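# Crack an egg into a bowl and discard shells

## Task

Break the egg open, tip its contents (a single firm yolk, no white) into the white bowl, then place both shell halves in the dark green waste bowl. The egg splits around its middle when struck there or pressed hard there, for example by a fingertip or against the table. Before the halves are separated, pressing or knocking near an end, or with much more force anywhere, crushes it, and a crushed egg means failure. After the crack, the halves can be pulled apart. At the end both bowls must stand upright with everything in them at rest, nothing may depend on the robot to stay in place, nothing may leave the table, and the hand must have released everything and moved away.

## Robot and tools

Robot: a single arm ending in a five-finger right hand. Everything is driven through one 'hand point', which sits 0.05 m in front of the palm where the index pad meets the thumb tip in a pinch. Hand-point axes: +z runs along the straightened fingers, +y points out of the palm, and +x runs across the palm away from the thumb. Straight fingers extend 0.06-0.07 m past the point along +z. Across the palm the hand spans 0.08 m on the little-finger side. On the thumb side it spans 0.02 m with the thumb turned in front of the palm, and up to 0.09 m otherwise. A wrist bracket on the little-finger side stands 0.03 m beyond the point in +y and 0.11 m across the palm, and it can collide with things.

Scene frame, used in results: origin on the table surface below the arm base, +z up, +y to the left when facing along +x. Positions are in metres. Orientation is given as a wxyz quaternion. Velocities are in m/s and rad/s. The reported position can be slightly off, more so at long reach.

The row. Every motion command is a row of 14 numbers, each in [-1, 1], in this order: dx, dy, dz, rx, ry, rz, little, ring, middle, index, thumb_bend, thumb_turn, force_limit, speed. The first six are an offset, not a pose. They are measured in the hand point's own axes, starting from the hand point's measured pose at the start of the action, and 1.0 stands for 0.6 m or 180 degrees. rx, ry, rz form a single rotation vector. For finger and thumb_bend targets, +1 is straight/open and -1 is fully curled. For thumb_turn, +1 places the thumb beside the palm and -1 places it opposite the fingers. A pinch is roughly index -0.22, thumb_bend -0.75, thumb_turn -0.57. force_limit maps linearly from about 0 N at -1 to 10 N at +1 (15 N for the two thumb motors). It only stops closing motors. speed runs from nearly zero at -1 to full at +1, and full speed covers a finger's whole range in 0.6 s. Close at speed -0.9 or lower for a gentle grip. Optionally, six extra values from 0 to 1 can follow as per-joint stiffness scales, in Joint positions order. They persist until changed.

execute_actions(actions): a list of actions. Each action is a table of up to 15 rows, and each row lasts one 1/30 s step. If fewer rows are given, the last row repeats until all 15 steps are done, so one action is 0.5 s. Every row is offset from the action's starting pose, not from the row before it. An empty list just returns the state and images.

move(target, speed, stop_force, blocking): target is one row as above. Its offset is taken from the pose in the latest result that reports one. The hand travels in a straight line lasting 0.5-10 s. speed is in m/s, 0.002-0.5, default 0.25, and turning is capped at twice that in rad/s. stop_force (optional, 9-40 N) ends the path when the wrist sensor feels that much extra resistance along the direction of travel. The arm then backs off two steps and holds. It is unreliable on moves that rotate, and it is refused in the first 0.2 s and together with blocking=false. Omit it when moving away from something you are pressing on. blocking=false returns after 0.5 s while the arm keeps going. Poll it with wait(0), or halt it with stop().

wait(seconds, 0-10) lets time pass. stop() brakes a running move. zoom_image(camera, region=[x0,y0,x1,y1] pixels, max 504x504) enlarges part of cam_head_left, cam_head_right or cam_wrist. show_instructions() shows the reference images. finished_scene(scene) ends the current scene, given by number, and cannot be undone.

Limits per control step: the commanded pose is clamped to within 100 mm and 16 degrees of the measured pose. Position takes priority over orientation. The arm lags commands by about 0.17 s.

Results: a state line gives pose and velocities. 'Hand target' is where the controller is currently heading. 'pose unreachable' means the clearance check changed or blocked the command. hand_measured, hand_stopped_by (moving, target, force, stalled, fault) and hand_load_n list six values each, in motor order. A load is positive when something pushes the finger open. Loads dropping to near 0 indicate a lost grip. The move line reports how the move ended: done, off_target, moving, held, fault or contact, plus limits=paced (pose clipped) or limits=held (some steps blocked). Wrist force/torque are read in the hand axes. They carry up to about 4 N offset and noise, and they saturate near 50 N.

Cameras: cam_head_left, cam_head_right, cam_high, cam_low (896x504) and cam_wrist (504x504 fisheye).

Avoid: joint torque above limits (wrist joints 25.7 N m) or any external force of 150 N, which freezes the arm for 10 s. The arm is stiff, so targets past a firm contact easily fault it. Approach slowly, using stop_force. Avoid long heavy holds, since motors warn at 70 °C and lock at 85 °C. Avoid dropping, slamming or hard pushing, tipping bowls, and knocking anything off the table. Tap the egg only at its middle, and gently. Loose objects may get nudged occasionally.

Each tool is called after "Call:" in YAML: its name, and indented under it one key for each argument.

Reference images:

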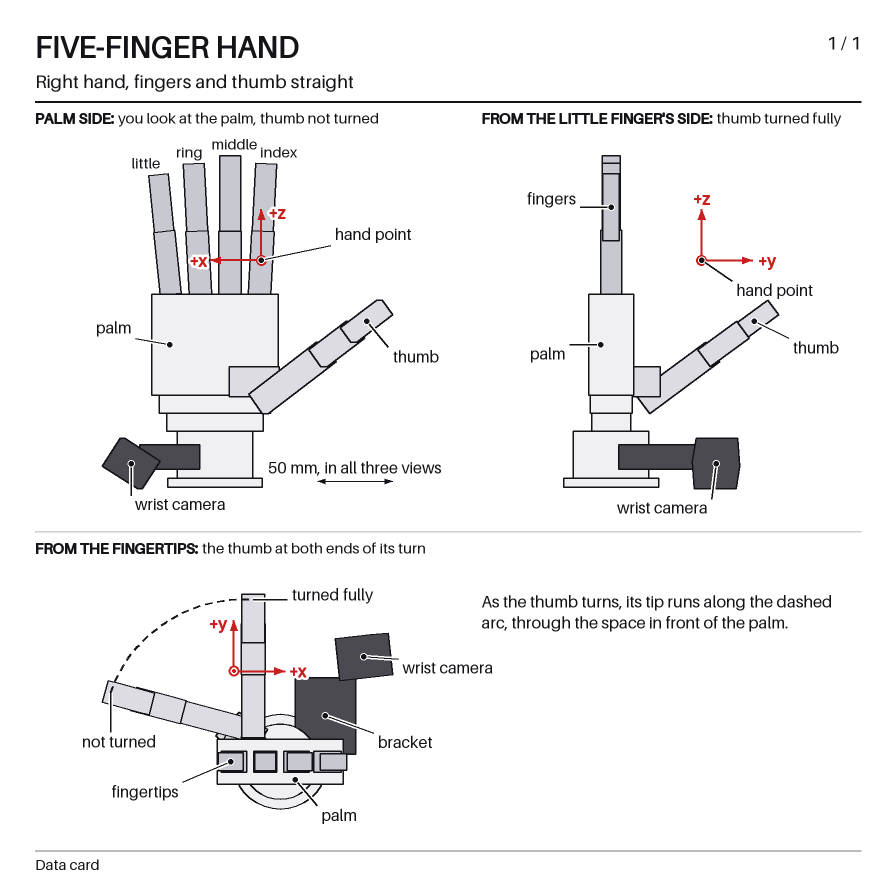

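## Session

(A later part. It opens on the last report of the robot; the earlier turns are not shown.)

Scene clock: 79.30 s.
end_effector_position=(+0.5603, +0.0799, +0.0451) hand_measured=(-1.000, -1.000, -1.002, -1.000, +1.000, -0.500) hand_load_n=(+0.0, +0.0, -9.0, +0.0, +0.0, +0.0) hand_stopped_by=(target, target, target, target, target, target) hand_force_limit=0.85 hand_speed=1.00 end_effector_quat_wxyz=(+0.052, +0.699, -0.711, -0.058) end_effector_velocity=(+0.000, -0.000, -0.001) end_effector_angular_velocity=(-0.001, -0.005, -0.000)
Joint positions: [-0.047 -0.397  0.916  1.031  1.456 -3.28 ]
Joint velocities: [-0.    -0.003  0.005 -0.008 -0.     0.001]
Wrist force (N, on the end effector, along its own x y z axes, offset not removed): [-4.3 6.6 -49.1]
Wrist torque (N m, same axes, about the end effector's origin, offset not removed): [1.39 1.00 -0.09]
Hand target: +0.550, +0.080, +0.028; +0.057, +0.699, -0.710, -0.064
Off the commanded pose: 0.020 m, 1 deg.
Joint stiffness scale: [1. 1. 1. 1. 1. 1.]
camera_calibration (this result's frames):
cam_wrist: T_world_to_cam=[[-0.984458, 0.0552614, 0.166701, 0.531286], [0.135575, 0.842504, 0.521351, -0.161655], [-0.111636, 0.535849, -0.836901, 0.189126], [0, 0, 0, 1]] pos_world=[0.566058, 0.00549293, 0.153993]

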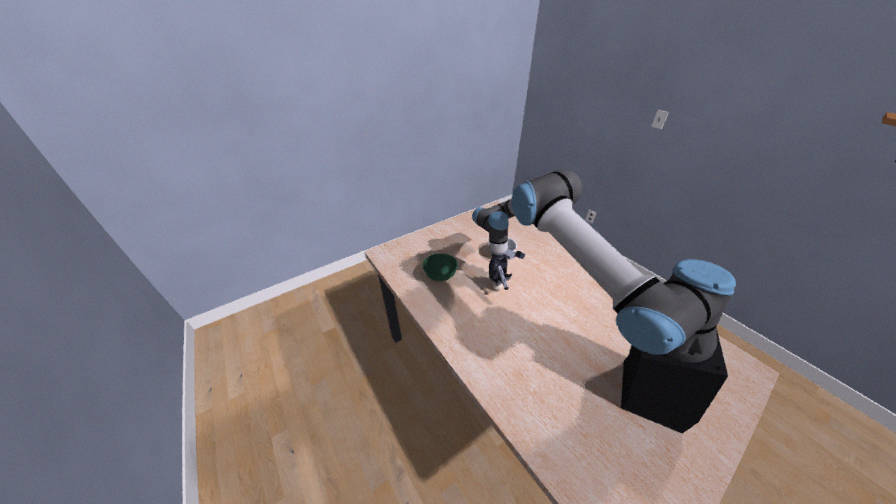

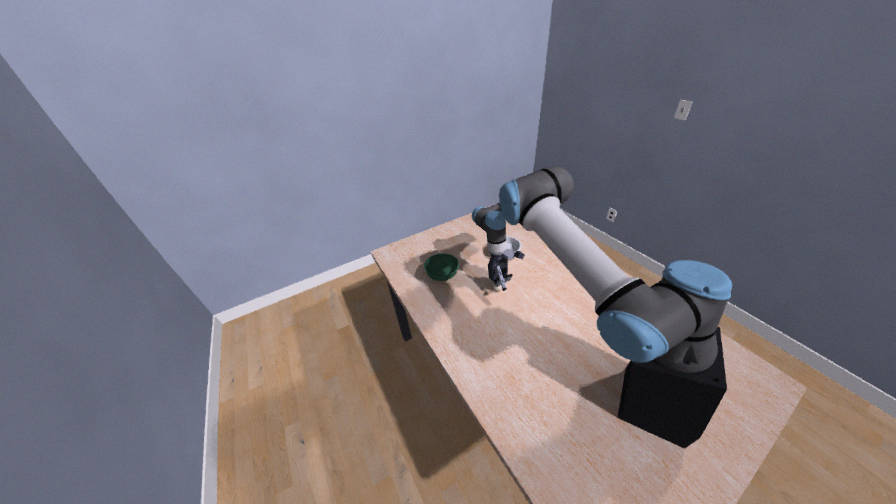

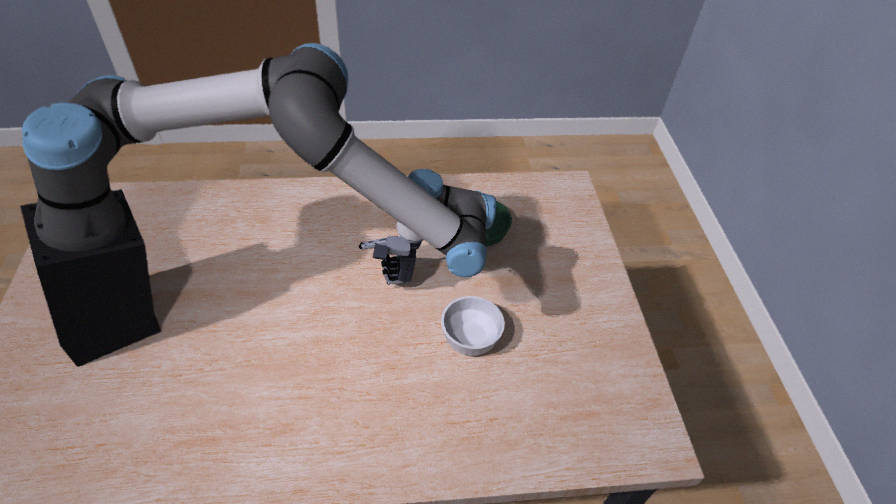

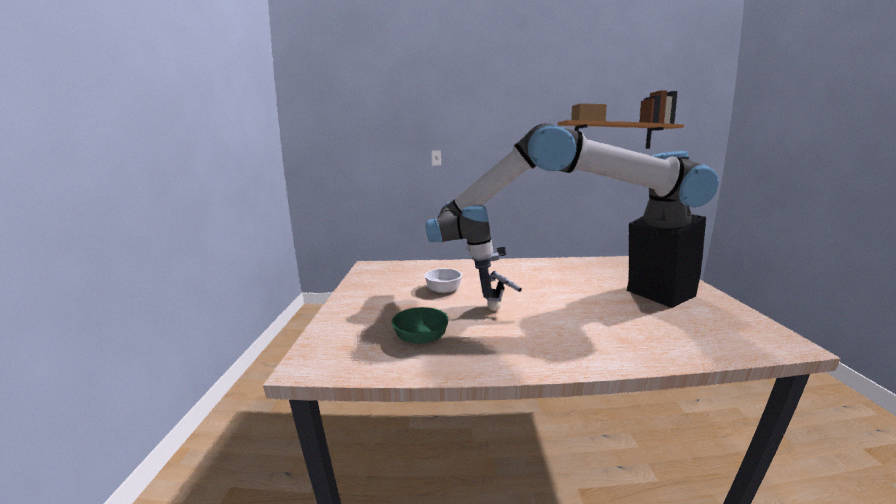

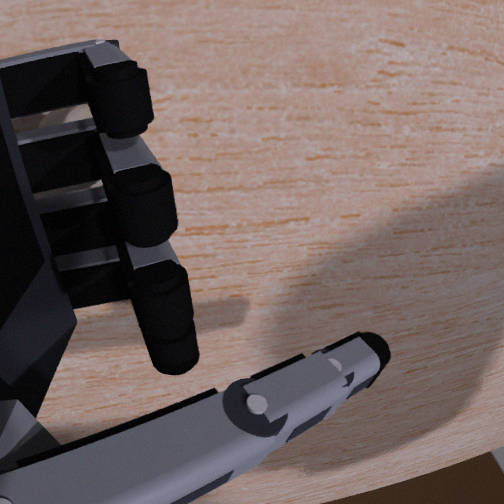

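~50 N. Lift and inspect.

Call:
move:
  target: [0,-0.06,-0.065,0,0,0,-1,-1,-1,-1,1,0.3,0.85,1]
  speed: 0.15

Scene clock: 80.33 s.
end_effector_position=(+0.6012, +0.0786, +0.0777) hand_measured=(-1.000, -1.000, -1.000, -1.000, +1.000, +0.300) hand_load_n=(+0.0, +0.0, +0.0, +0.0, +0.0, +0.0) hand_stopped_by=(target, target, target, target, target, target) hand_force_limit=0.85 hand_speed=1.00 end_effector_quat_wxyz=(+0.051, +0.699, -0.711, -0.057) end_effector_velocity=(+0.000, +0.000, +0.002) end_effector_angular_velocity=(+0.003, +0.022, -0.002)
Joint positions: [-0.047 -0.354  0.711  1.19   1.456 -3.279]
Joint velocities: [ 0.     0.02  -0.038  0.04  -0.    -0.001]
Wrist force (N, on the end effector, along its own x y z axes, offset not removed): [0.0 -2.5 -0.5]
Wrist torque (N m, same axes, about the end effector's origin, offset not removed): [-0.36 -0.08 -0.13]
Hand target: +0.602, +0.079, +0.078; +0.052, +0.699, -0.711, -0.058
Off the commanded pose: 0.001 m, 0 deg.
Joint stiffness scale: [1. 1. 1. 1. 1. 1.]
move: done
camera_calibration (this result's frames):
cam_wrist: T_world_to_cam=[[-0.984768, 0.0557321, 0.164702, 0.56644], [0.134886, 0.842598, 0.521377, -0.182728], [-0.10972, 0.535651, -0.837281, 0.220582], [0, 0, 0, 1]] pos_world=[0.606661, 0.00424266, 0.186665]

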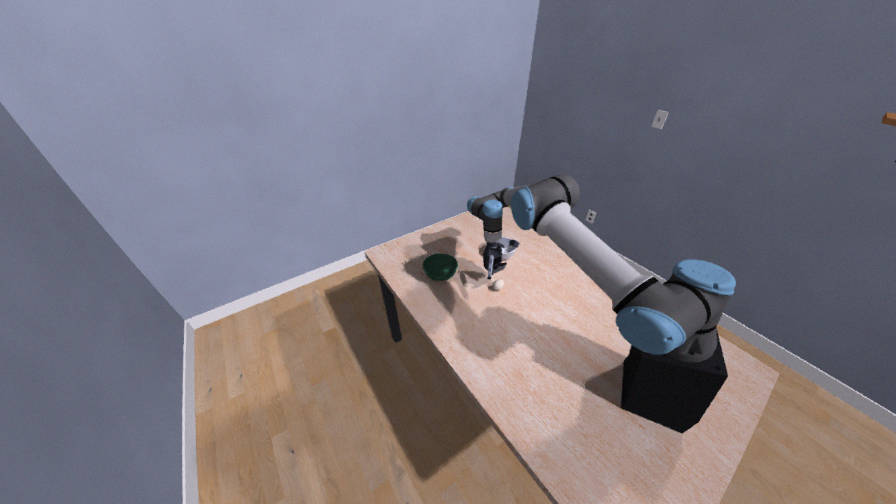

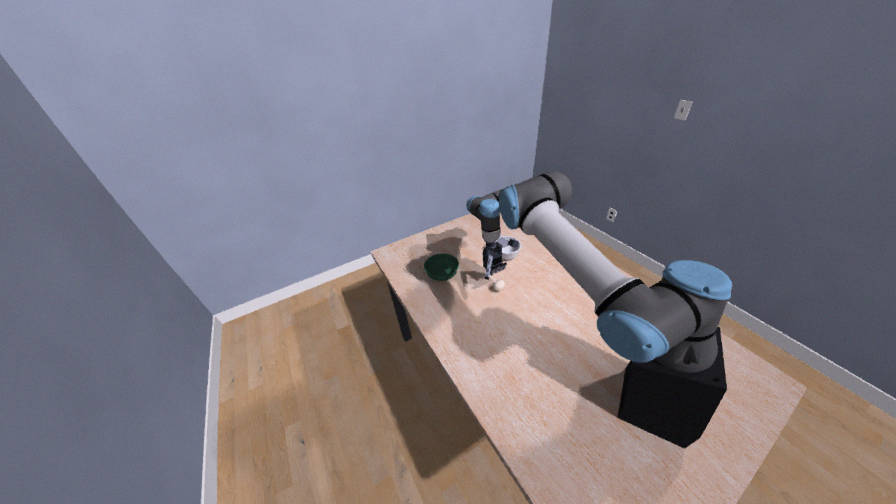

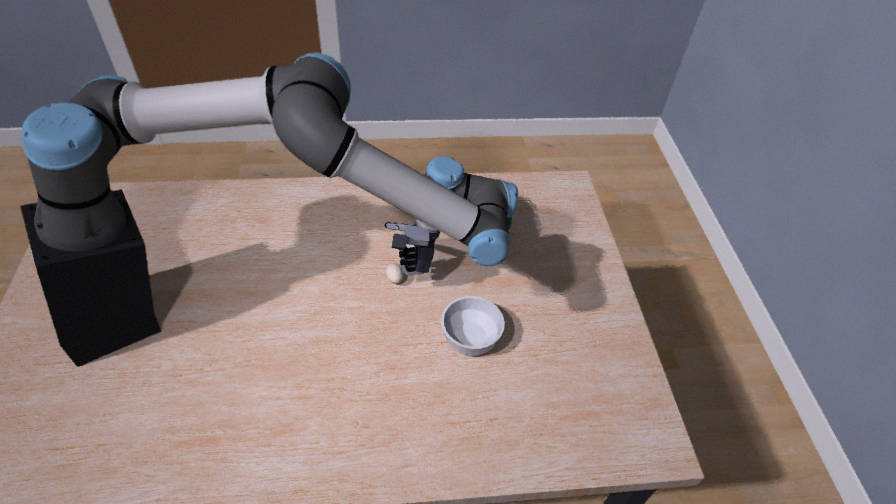

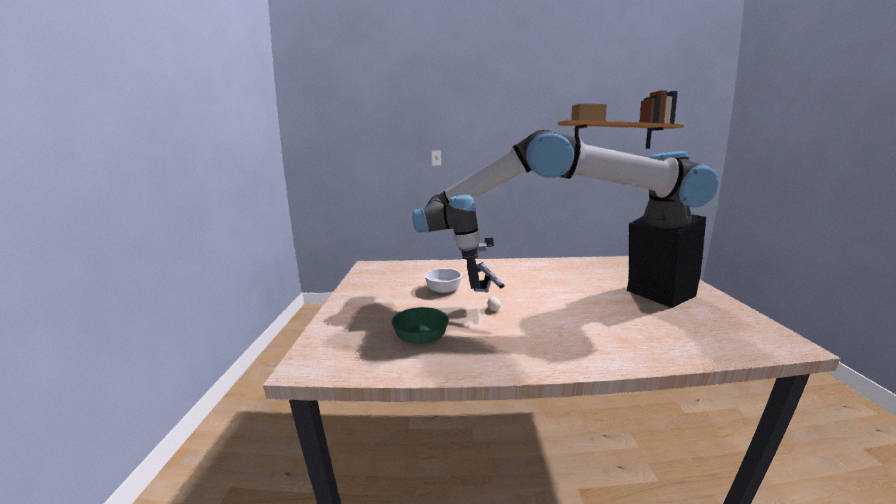

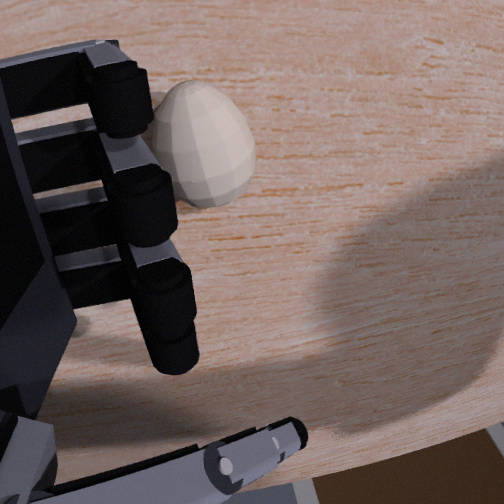

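Call:
execute_actions:
  actions: []

Scene clock: 80.73 s.
end_effector_position=(+0.6015, +0.0787, +0.0785) hand_measured=(-1.000, -1.000, -1.000, -1.000, +1.000, +0.300) hand_load_n=(+0.0, +0.0, +0.0, +0.0, +0.0, +0.0) hand_stopped_by=(target, target, target, target, target, target) hand_force_limit=0.85 hand_speed=1.00 end_effector_quat_wxyz=(+0.052, +0.699, -0.711, -0.058) end_effector_velocity=(-0.001, +0.001, -0.000) end_effector_angular_velocity=(+0.003, +0.003, -0.001)
Joint positions: [-0.047 -0.352  0.706  1.196  1.456 -3.279]
Joint velocities: [ 0.     0.002 -0.001  0.003 -0.002  0.   ]
Wrist force (N, on the end effector, along its own x y z axes, offset not removed): [2.7 -0.4 -0.2]
Wrist torque (N m, same axes, about the end effector's origin, offset not removed): [-0.10 -0.38 0.12]
Hand target: +0.602, +0.079, +0.078; +0.052, +0.699, -0.711, -0.058
Off the commanded pose: 0.001 m, 0 deg.
Joint stiffness scale: [1. 1. 1. 1. 1. 1.]
camera_calibration (this result's frames):
cam_wrist: T_world_to_cam=[[-0.984374, 0.0559701, 0.166956, 0.566154], [0.136318, 0.842397, 0.52133, -0.184093], [-0.111465, 0.535943, -0.836864, 0.222258], [0, 0, 0, 1]] pos_world=[0.607177, 0.00427413, 0.18745]

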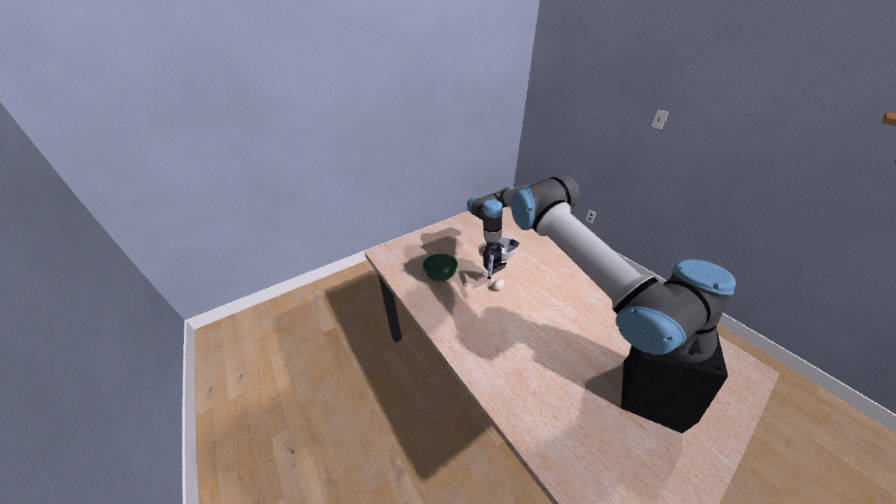

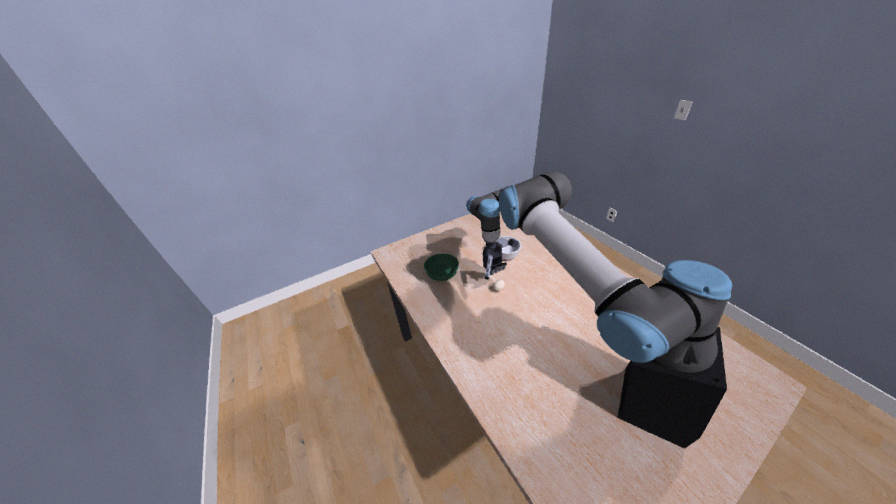

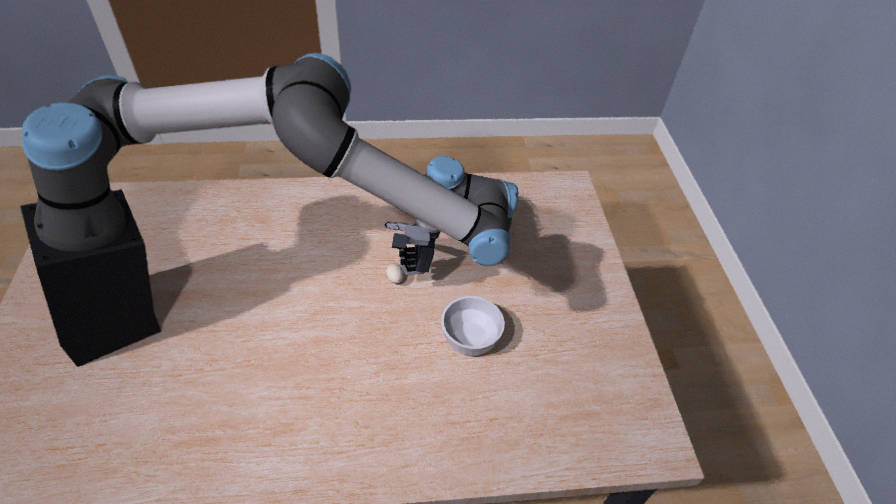

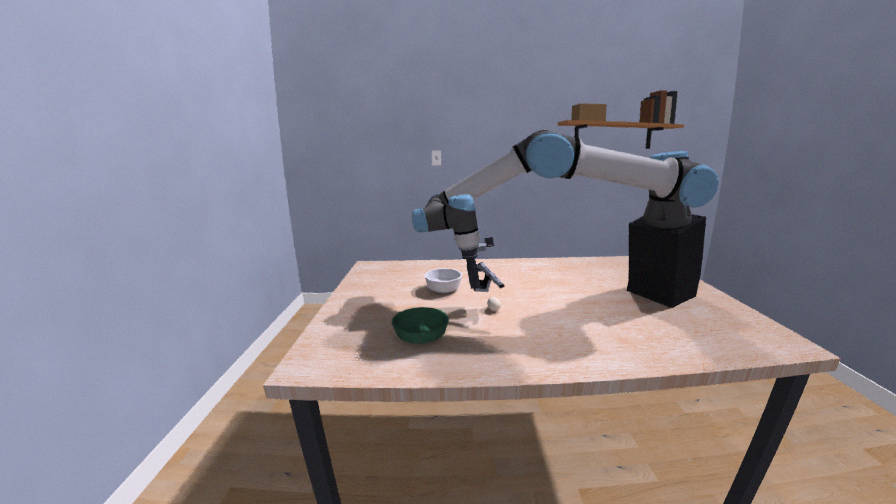

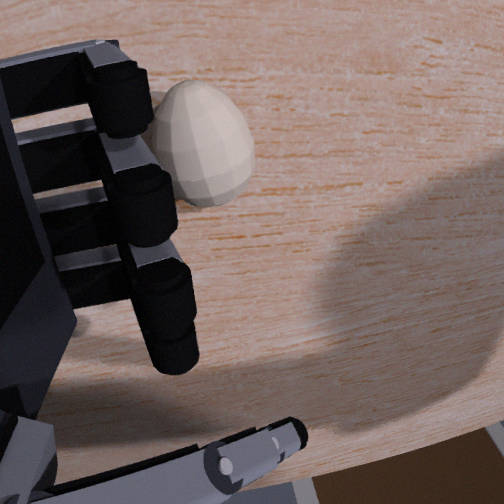

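Call:
move:
  target: [-0.003,0.073,0.045,0,0,0,-1,-1,-1,-1,1,0.3,0.85,1]
  speed: 0.08

Scene clock: 82.03 s.
end_effector_position=(+0.5546, +0.0824, +0.0585) hand_measured=(-1.000, -1.000, -1.000, -1.000, +1.000, +0.300) hand_load_n=(+0.0, +0.0, +0.0, +0.0, +0.0, +0.0) hand_stopped_by=(target, target, target, target, target, target) hand_force_limit=0.85 hand_speed=1.00 end_effector_quat_wxyz=(+0.053, +0.699, -0.710, -0.059) end_effector_velocity=(+0.000, -0.000, -0.002) end_effector_angular_velocity=(-0.002, -0.018, +0.001)
Joint positions: [-0.047 -0.435  0.961  1.026  1.456 -3.281]
Joint velocities: [ 0.    -0.011  0.021 -0.028 -0.001  0.001]
Wrist force (N, on the end effector, along its own x y z axes, offset not removed): [0.3 -2.1 -0.4]
Wrist torque (N m, same axes, about the end effector's origin, offset not removed): [-0.45 -0.11 -0.06]
Hand target: +0.554, +0.081, +0.059; +0.052, +0.699, -0.711, -0.058
Off the commanded pose: 0.001 m, 0 deg.
Joint stiffness scale: [1. 1. 1. 1. 1. 1.]
move: done
camera_calibration (this result's frames):
cam_wrist: T_world_to_cam=[[-0.984149, 0.0547073, 0.168697, 0.523022], [0.136213, 0.842318, 0.521485, -0.170361], [-0.113568, 0.536197, -0.836418, 0.199444], [0, 0, 0, 1]] pos_world=[0.560587, 0.00794375, 0.167427]

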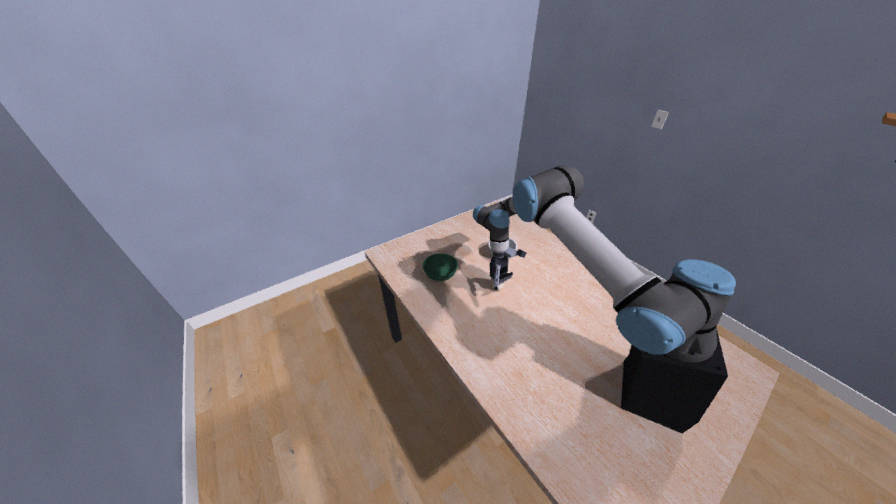

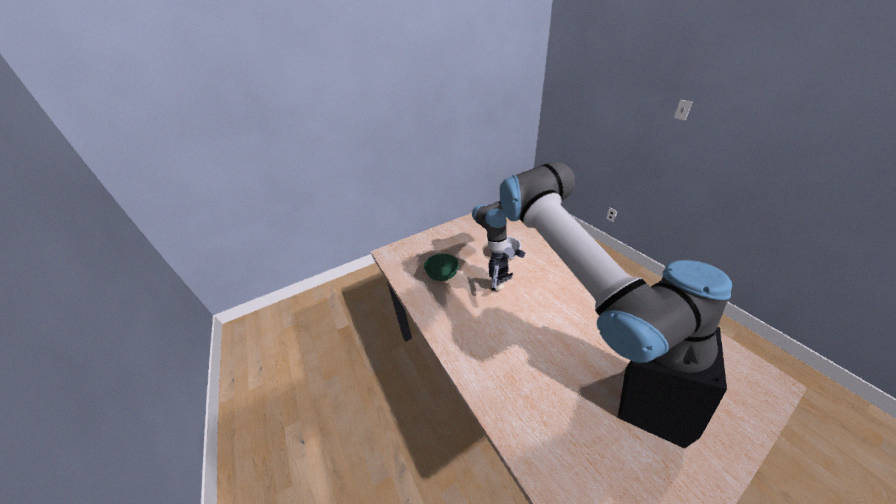

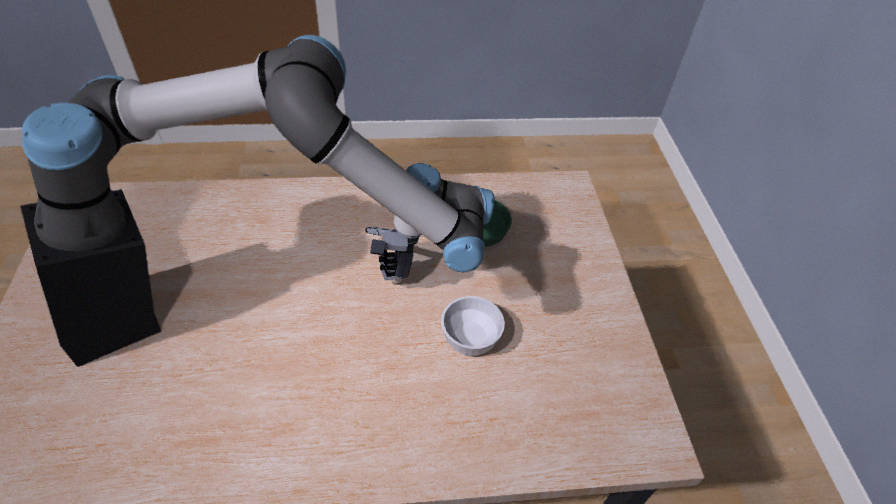

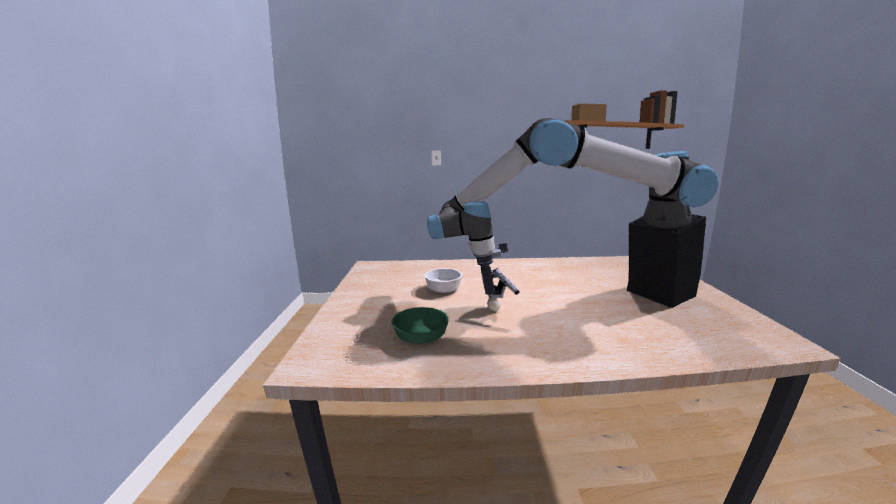

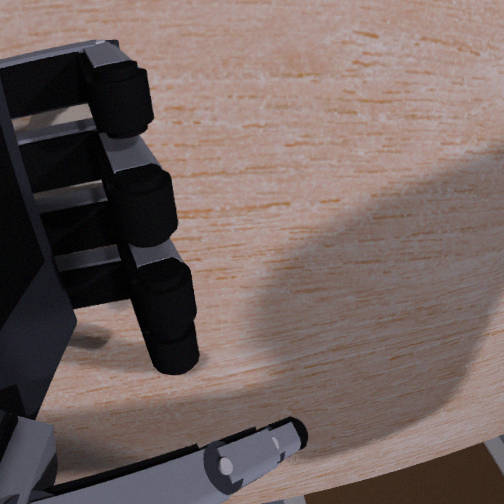

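Call:
move:
  target: [0.006,0,0.059,0,0,0,-1,-1,-1,-1,1,0.3,0.85,1]
  speed: 0.02

Call:
move:
  target: [0,-0.085,-0.04,0,0,0,-1,-1,-1,-1,1,0.3,0.85,1]
  speed: 0.08

Scene clock: 84.20 s.
end_effector_position=(+0.5582, +0.0802, +0.0437) hand_measured=(-1.000, -1.000, -1.000, -1.000, +1.000, +0.300) hand_load_n=(+0.0, +0.0, -7.5, +0.0, +0.0, +0.0) hand_stopped_by=(target, target, target, target, target, target) hand_force_limit=0.85 hand_speed=1.00 end_effector_quat_wxyz=(+0.048, +0.700, -0.710, -0.053) end_effector_velocity=(+0.005, -0.000, +0.000) end_effector_angular_velocity=(-0.000, -0.012, +0.001)
Joint positions: [-0.047 -0.412  0.945  1.002  1.455 -3.281]
Joint velocities: [ 0.    -0.001 -0.008 -0.003 -0.001  0.   ]
Wrist force (N, on the end effector, along its own x y z axes, offset not removed): [-0.8 10.0 -50.0]
Wrist torque (N m, same axes, about the end effector's origin, offset not removed): [1.91 0.33 0.09]
Hand target: +0.549, +0.079, +0.024; +0.053, +0.699, -0.710, -0.059
Off the commanded pose: 0.022 m, 1 deg.
Joint stiffness scale: [1. 1. 1. 1. 1. 1.]
move: off_target
camera_calibration (this result's frames):
cam_wrist: T_world_to_cam=[[-0.986774, 0.0530539, 0.153171, 0.531486], [0.126415, 0.843345, 0.522291, -0.155865], [-0.101467, 0.534747, -0.838898, 0.182119], [0, 0, 0, 1]] pos_world=[0.56264, 0.00586321, 0.152778]

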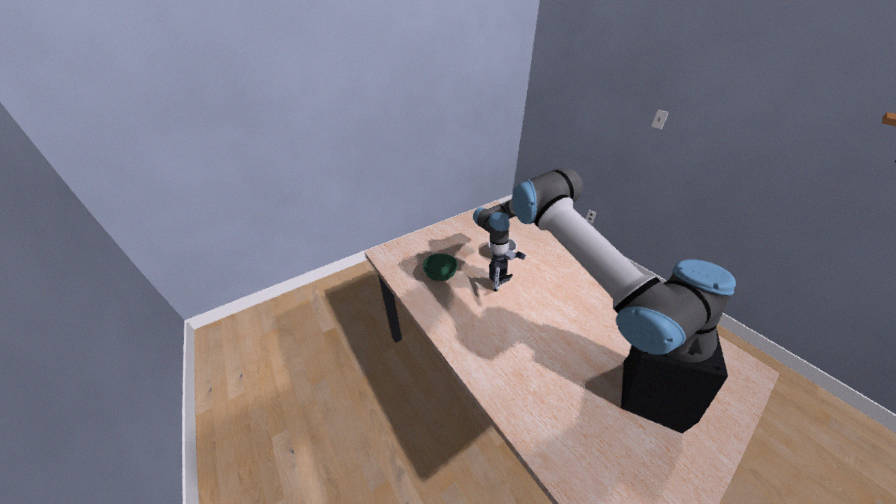

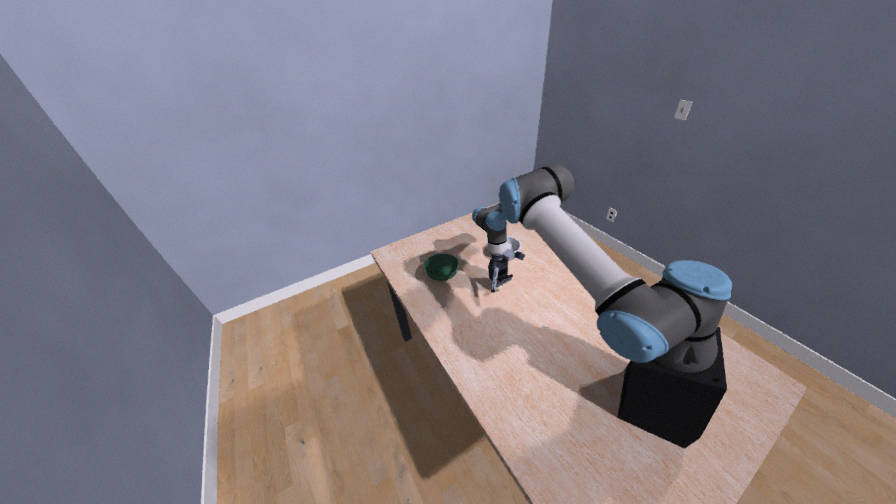

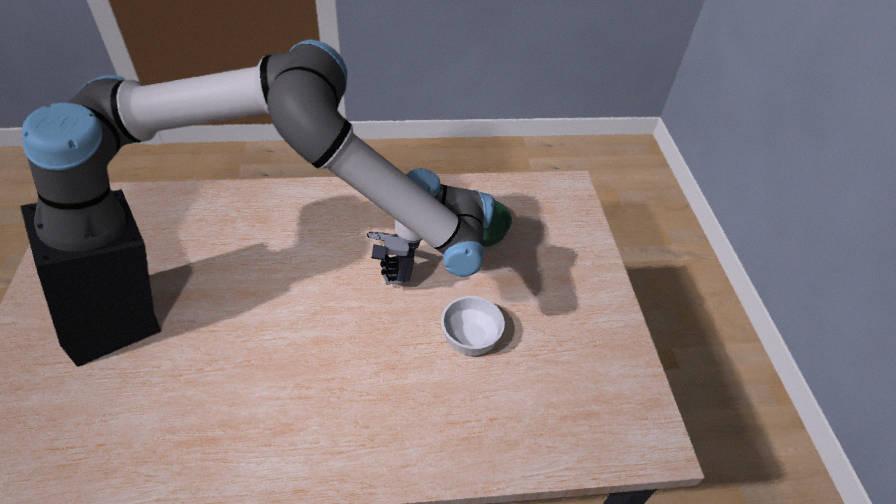

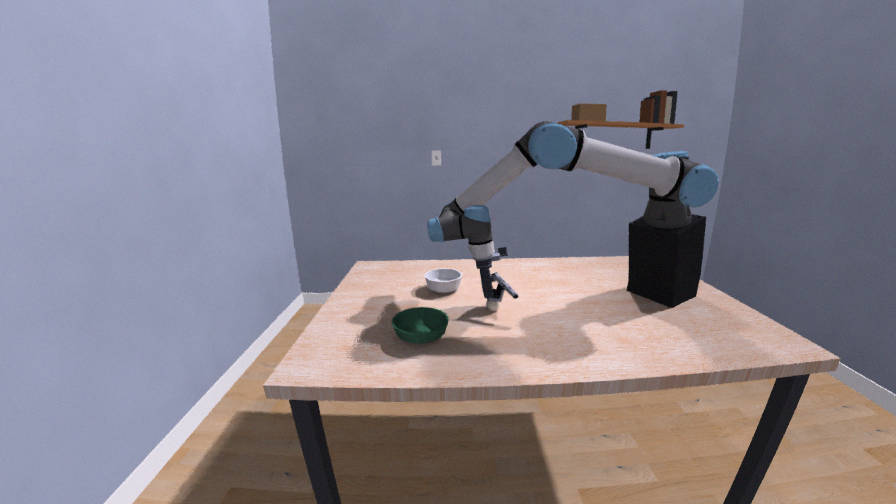

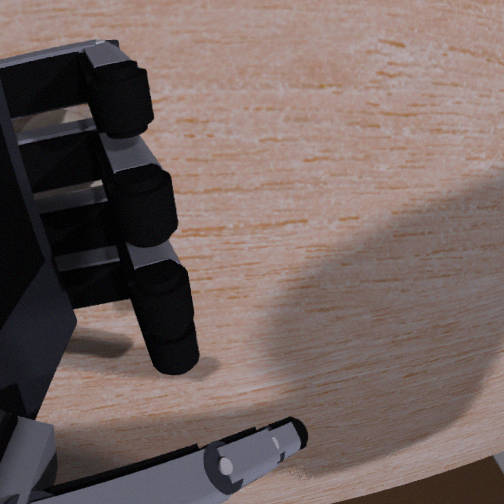

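Scene clock: 85.43 s.
end_effector_position=(+0.6116, +0.0780, +0.0603) hand_measured=(-1.000, -1.000, -1.000, -1.000, +1.000, +0.300) hand_load_n=(+0.0, +0.0, +0.0, +0.0, +0.0, +0.0) hand_stopped_by=(target, target, target, target, target, target) hand_force_limit=0.85 hand_speed=1.00 end_effector_quat_wxyz=(+0.047, +0.700, -0.711, -0.052) end_effector_velocity=(+0.002, +0.001, +0.002) end_effector_angular_velocity=(+0.005, +0.019, -0.000)
Joint positions: [-0.043 -0.301  0.636  1.198  1.455 -3.275]
Joint velocities: [ 0.002  0.024 -0.048  0.043 -0.002 -0.001]
Wrist force (N, on the end effector, along its own x y z axes, offset not removed): [1.0 -3.1 -1.2]
Wrist torque (N m, same axes, about the end effector's origin, offset not removed): [-0.50 -0.25 -0.19]
Hand target: +0.612, +0.079, +0.060; +0.048, +0.700, -0.710, -0.053
Off the commanded pose: 0.001 m, 0 deg.
Joint stiffness scale: [1. 1. 1. 1. 1. 1.]
move: done
camera_calibration (this result's frames):
cam_wrist: T_world_to_cam=[[-0.987074, 0.0547921, 0.150606, 0.581953], [0.126499, 0.843354, 0.522256, -0.169483], [-0.0983991, 0.534557, -0.839384, 0.200779], [0, 0, 0, 1]] pos_world=[0.615627, 0.00371996, 0.169398]

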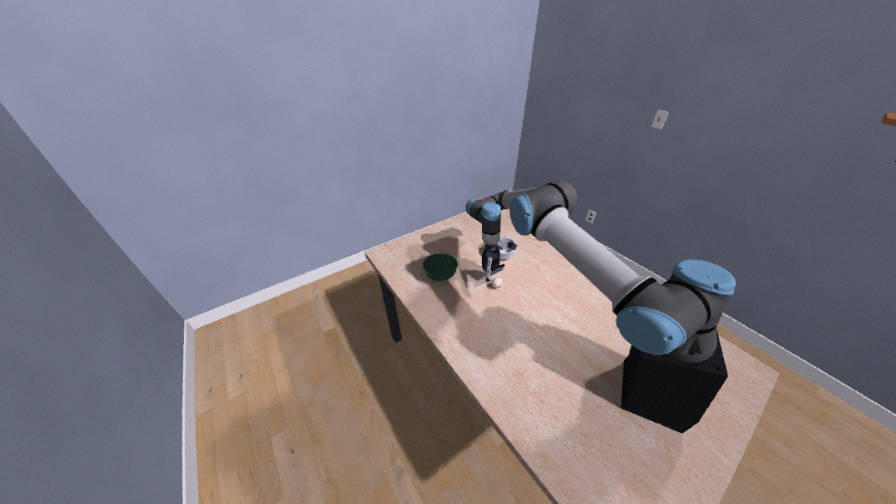

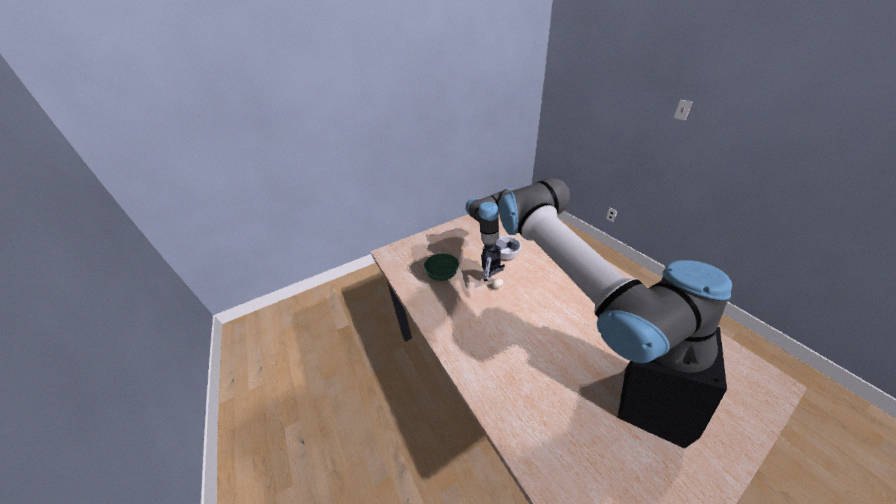

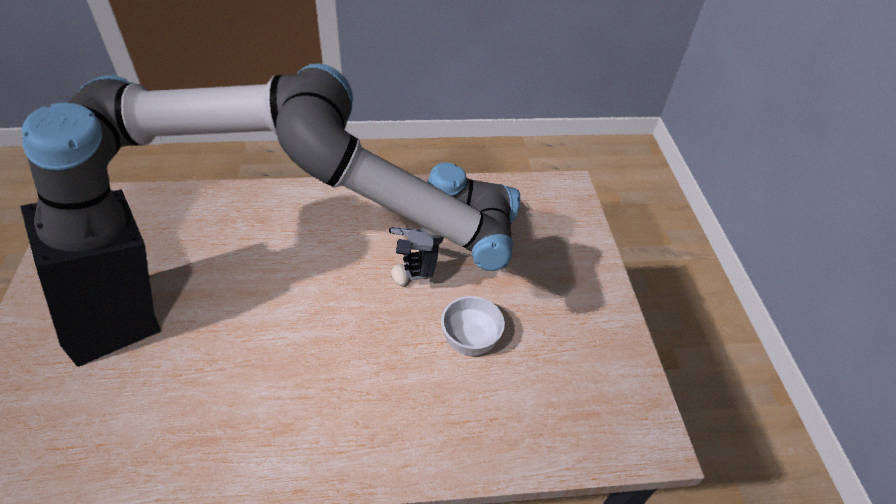

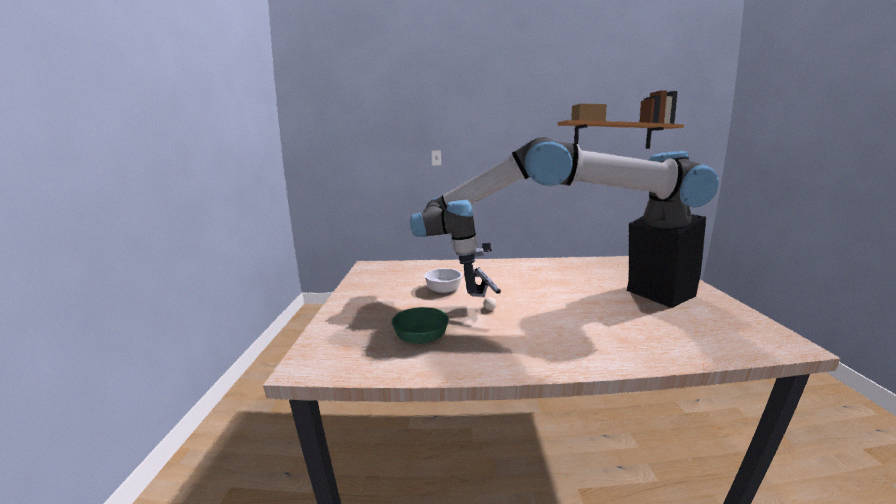

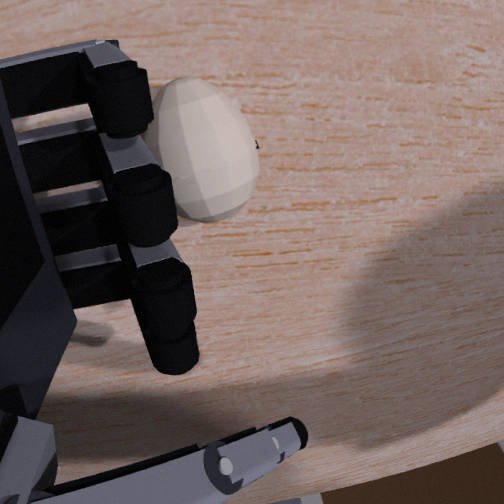

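A small dark mark has appeared at the egg's edge.

Call:
zoom_image:
  camera: "cam_wrist"
  region: [140,60,300,240]

Call:
zoom_image:
  camera: "cam_high"
  region: [370,245,450,300]

Call:
zoom_image:
  camera: "cam_head_left"
  region: [475,265,520,300]

Region (140, 60, 300, 240) of cam_wrist's 504x504 image, scaled by 2.800, with more detail than that image has.

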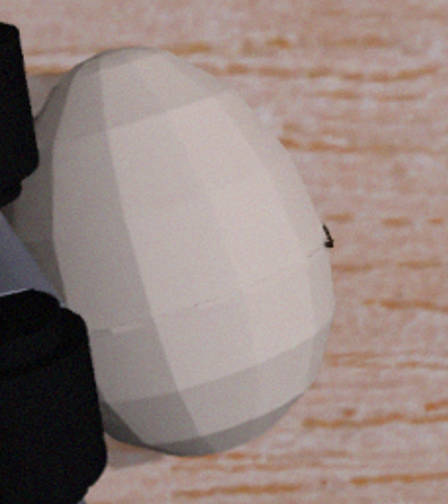

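Region (370, 245, 450, 300) of cam_high's 896x504 image, scaled by 6.300, with more detail than that image has; it fills the top 346 rows of this view, and the rest is white.

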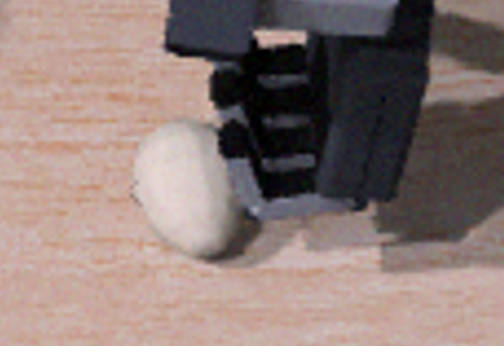

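Region (475, 265, 520, 300) of cam_head_left's 896x504 image, scaled by 11.200, with more detail than that image has.

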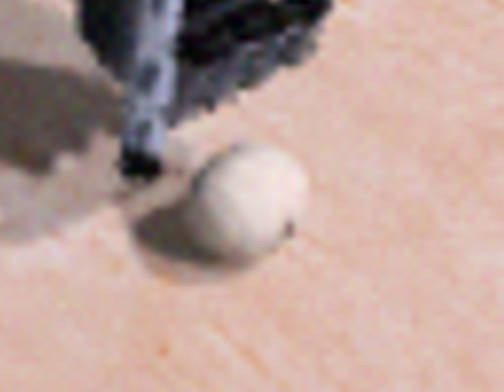

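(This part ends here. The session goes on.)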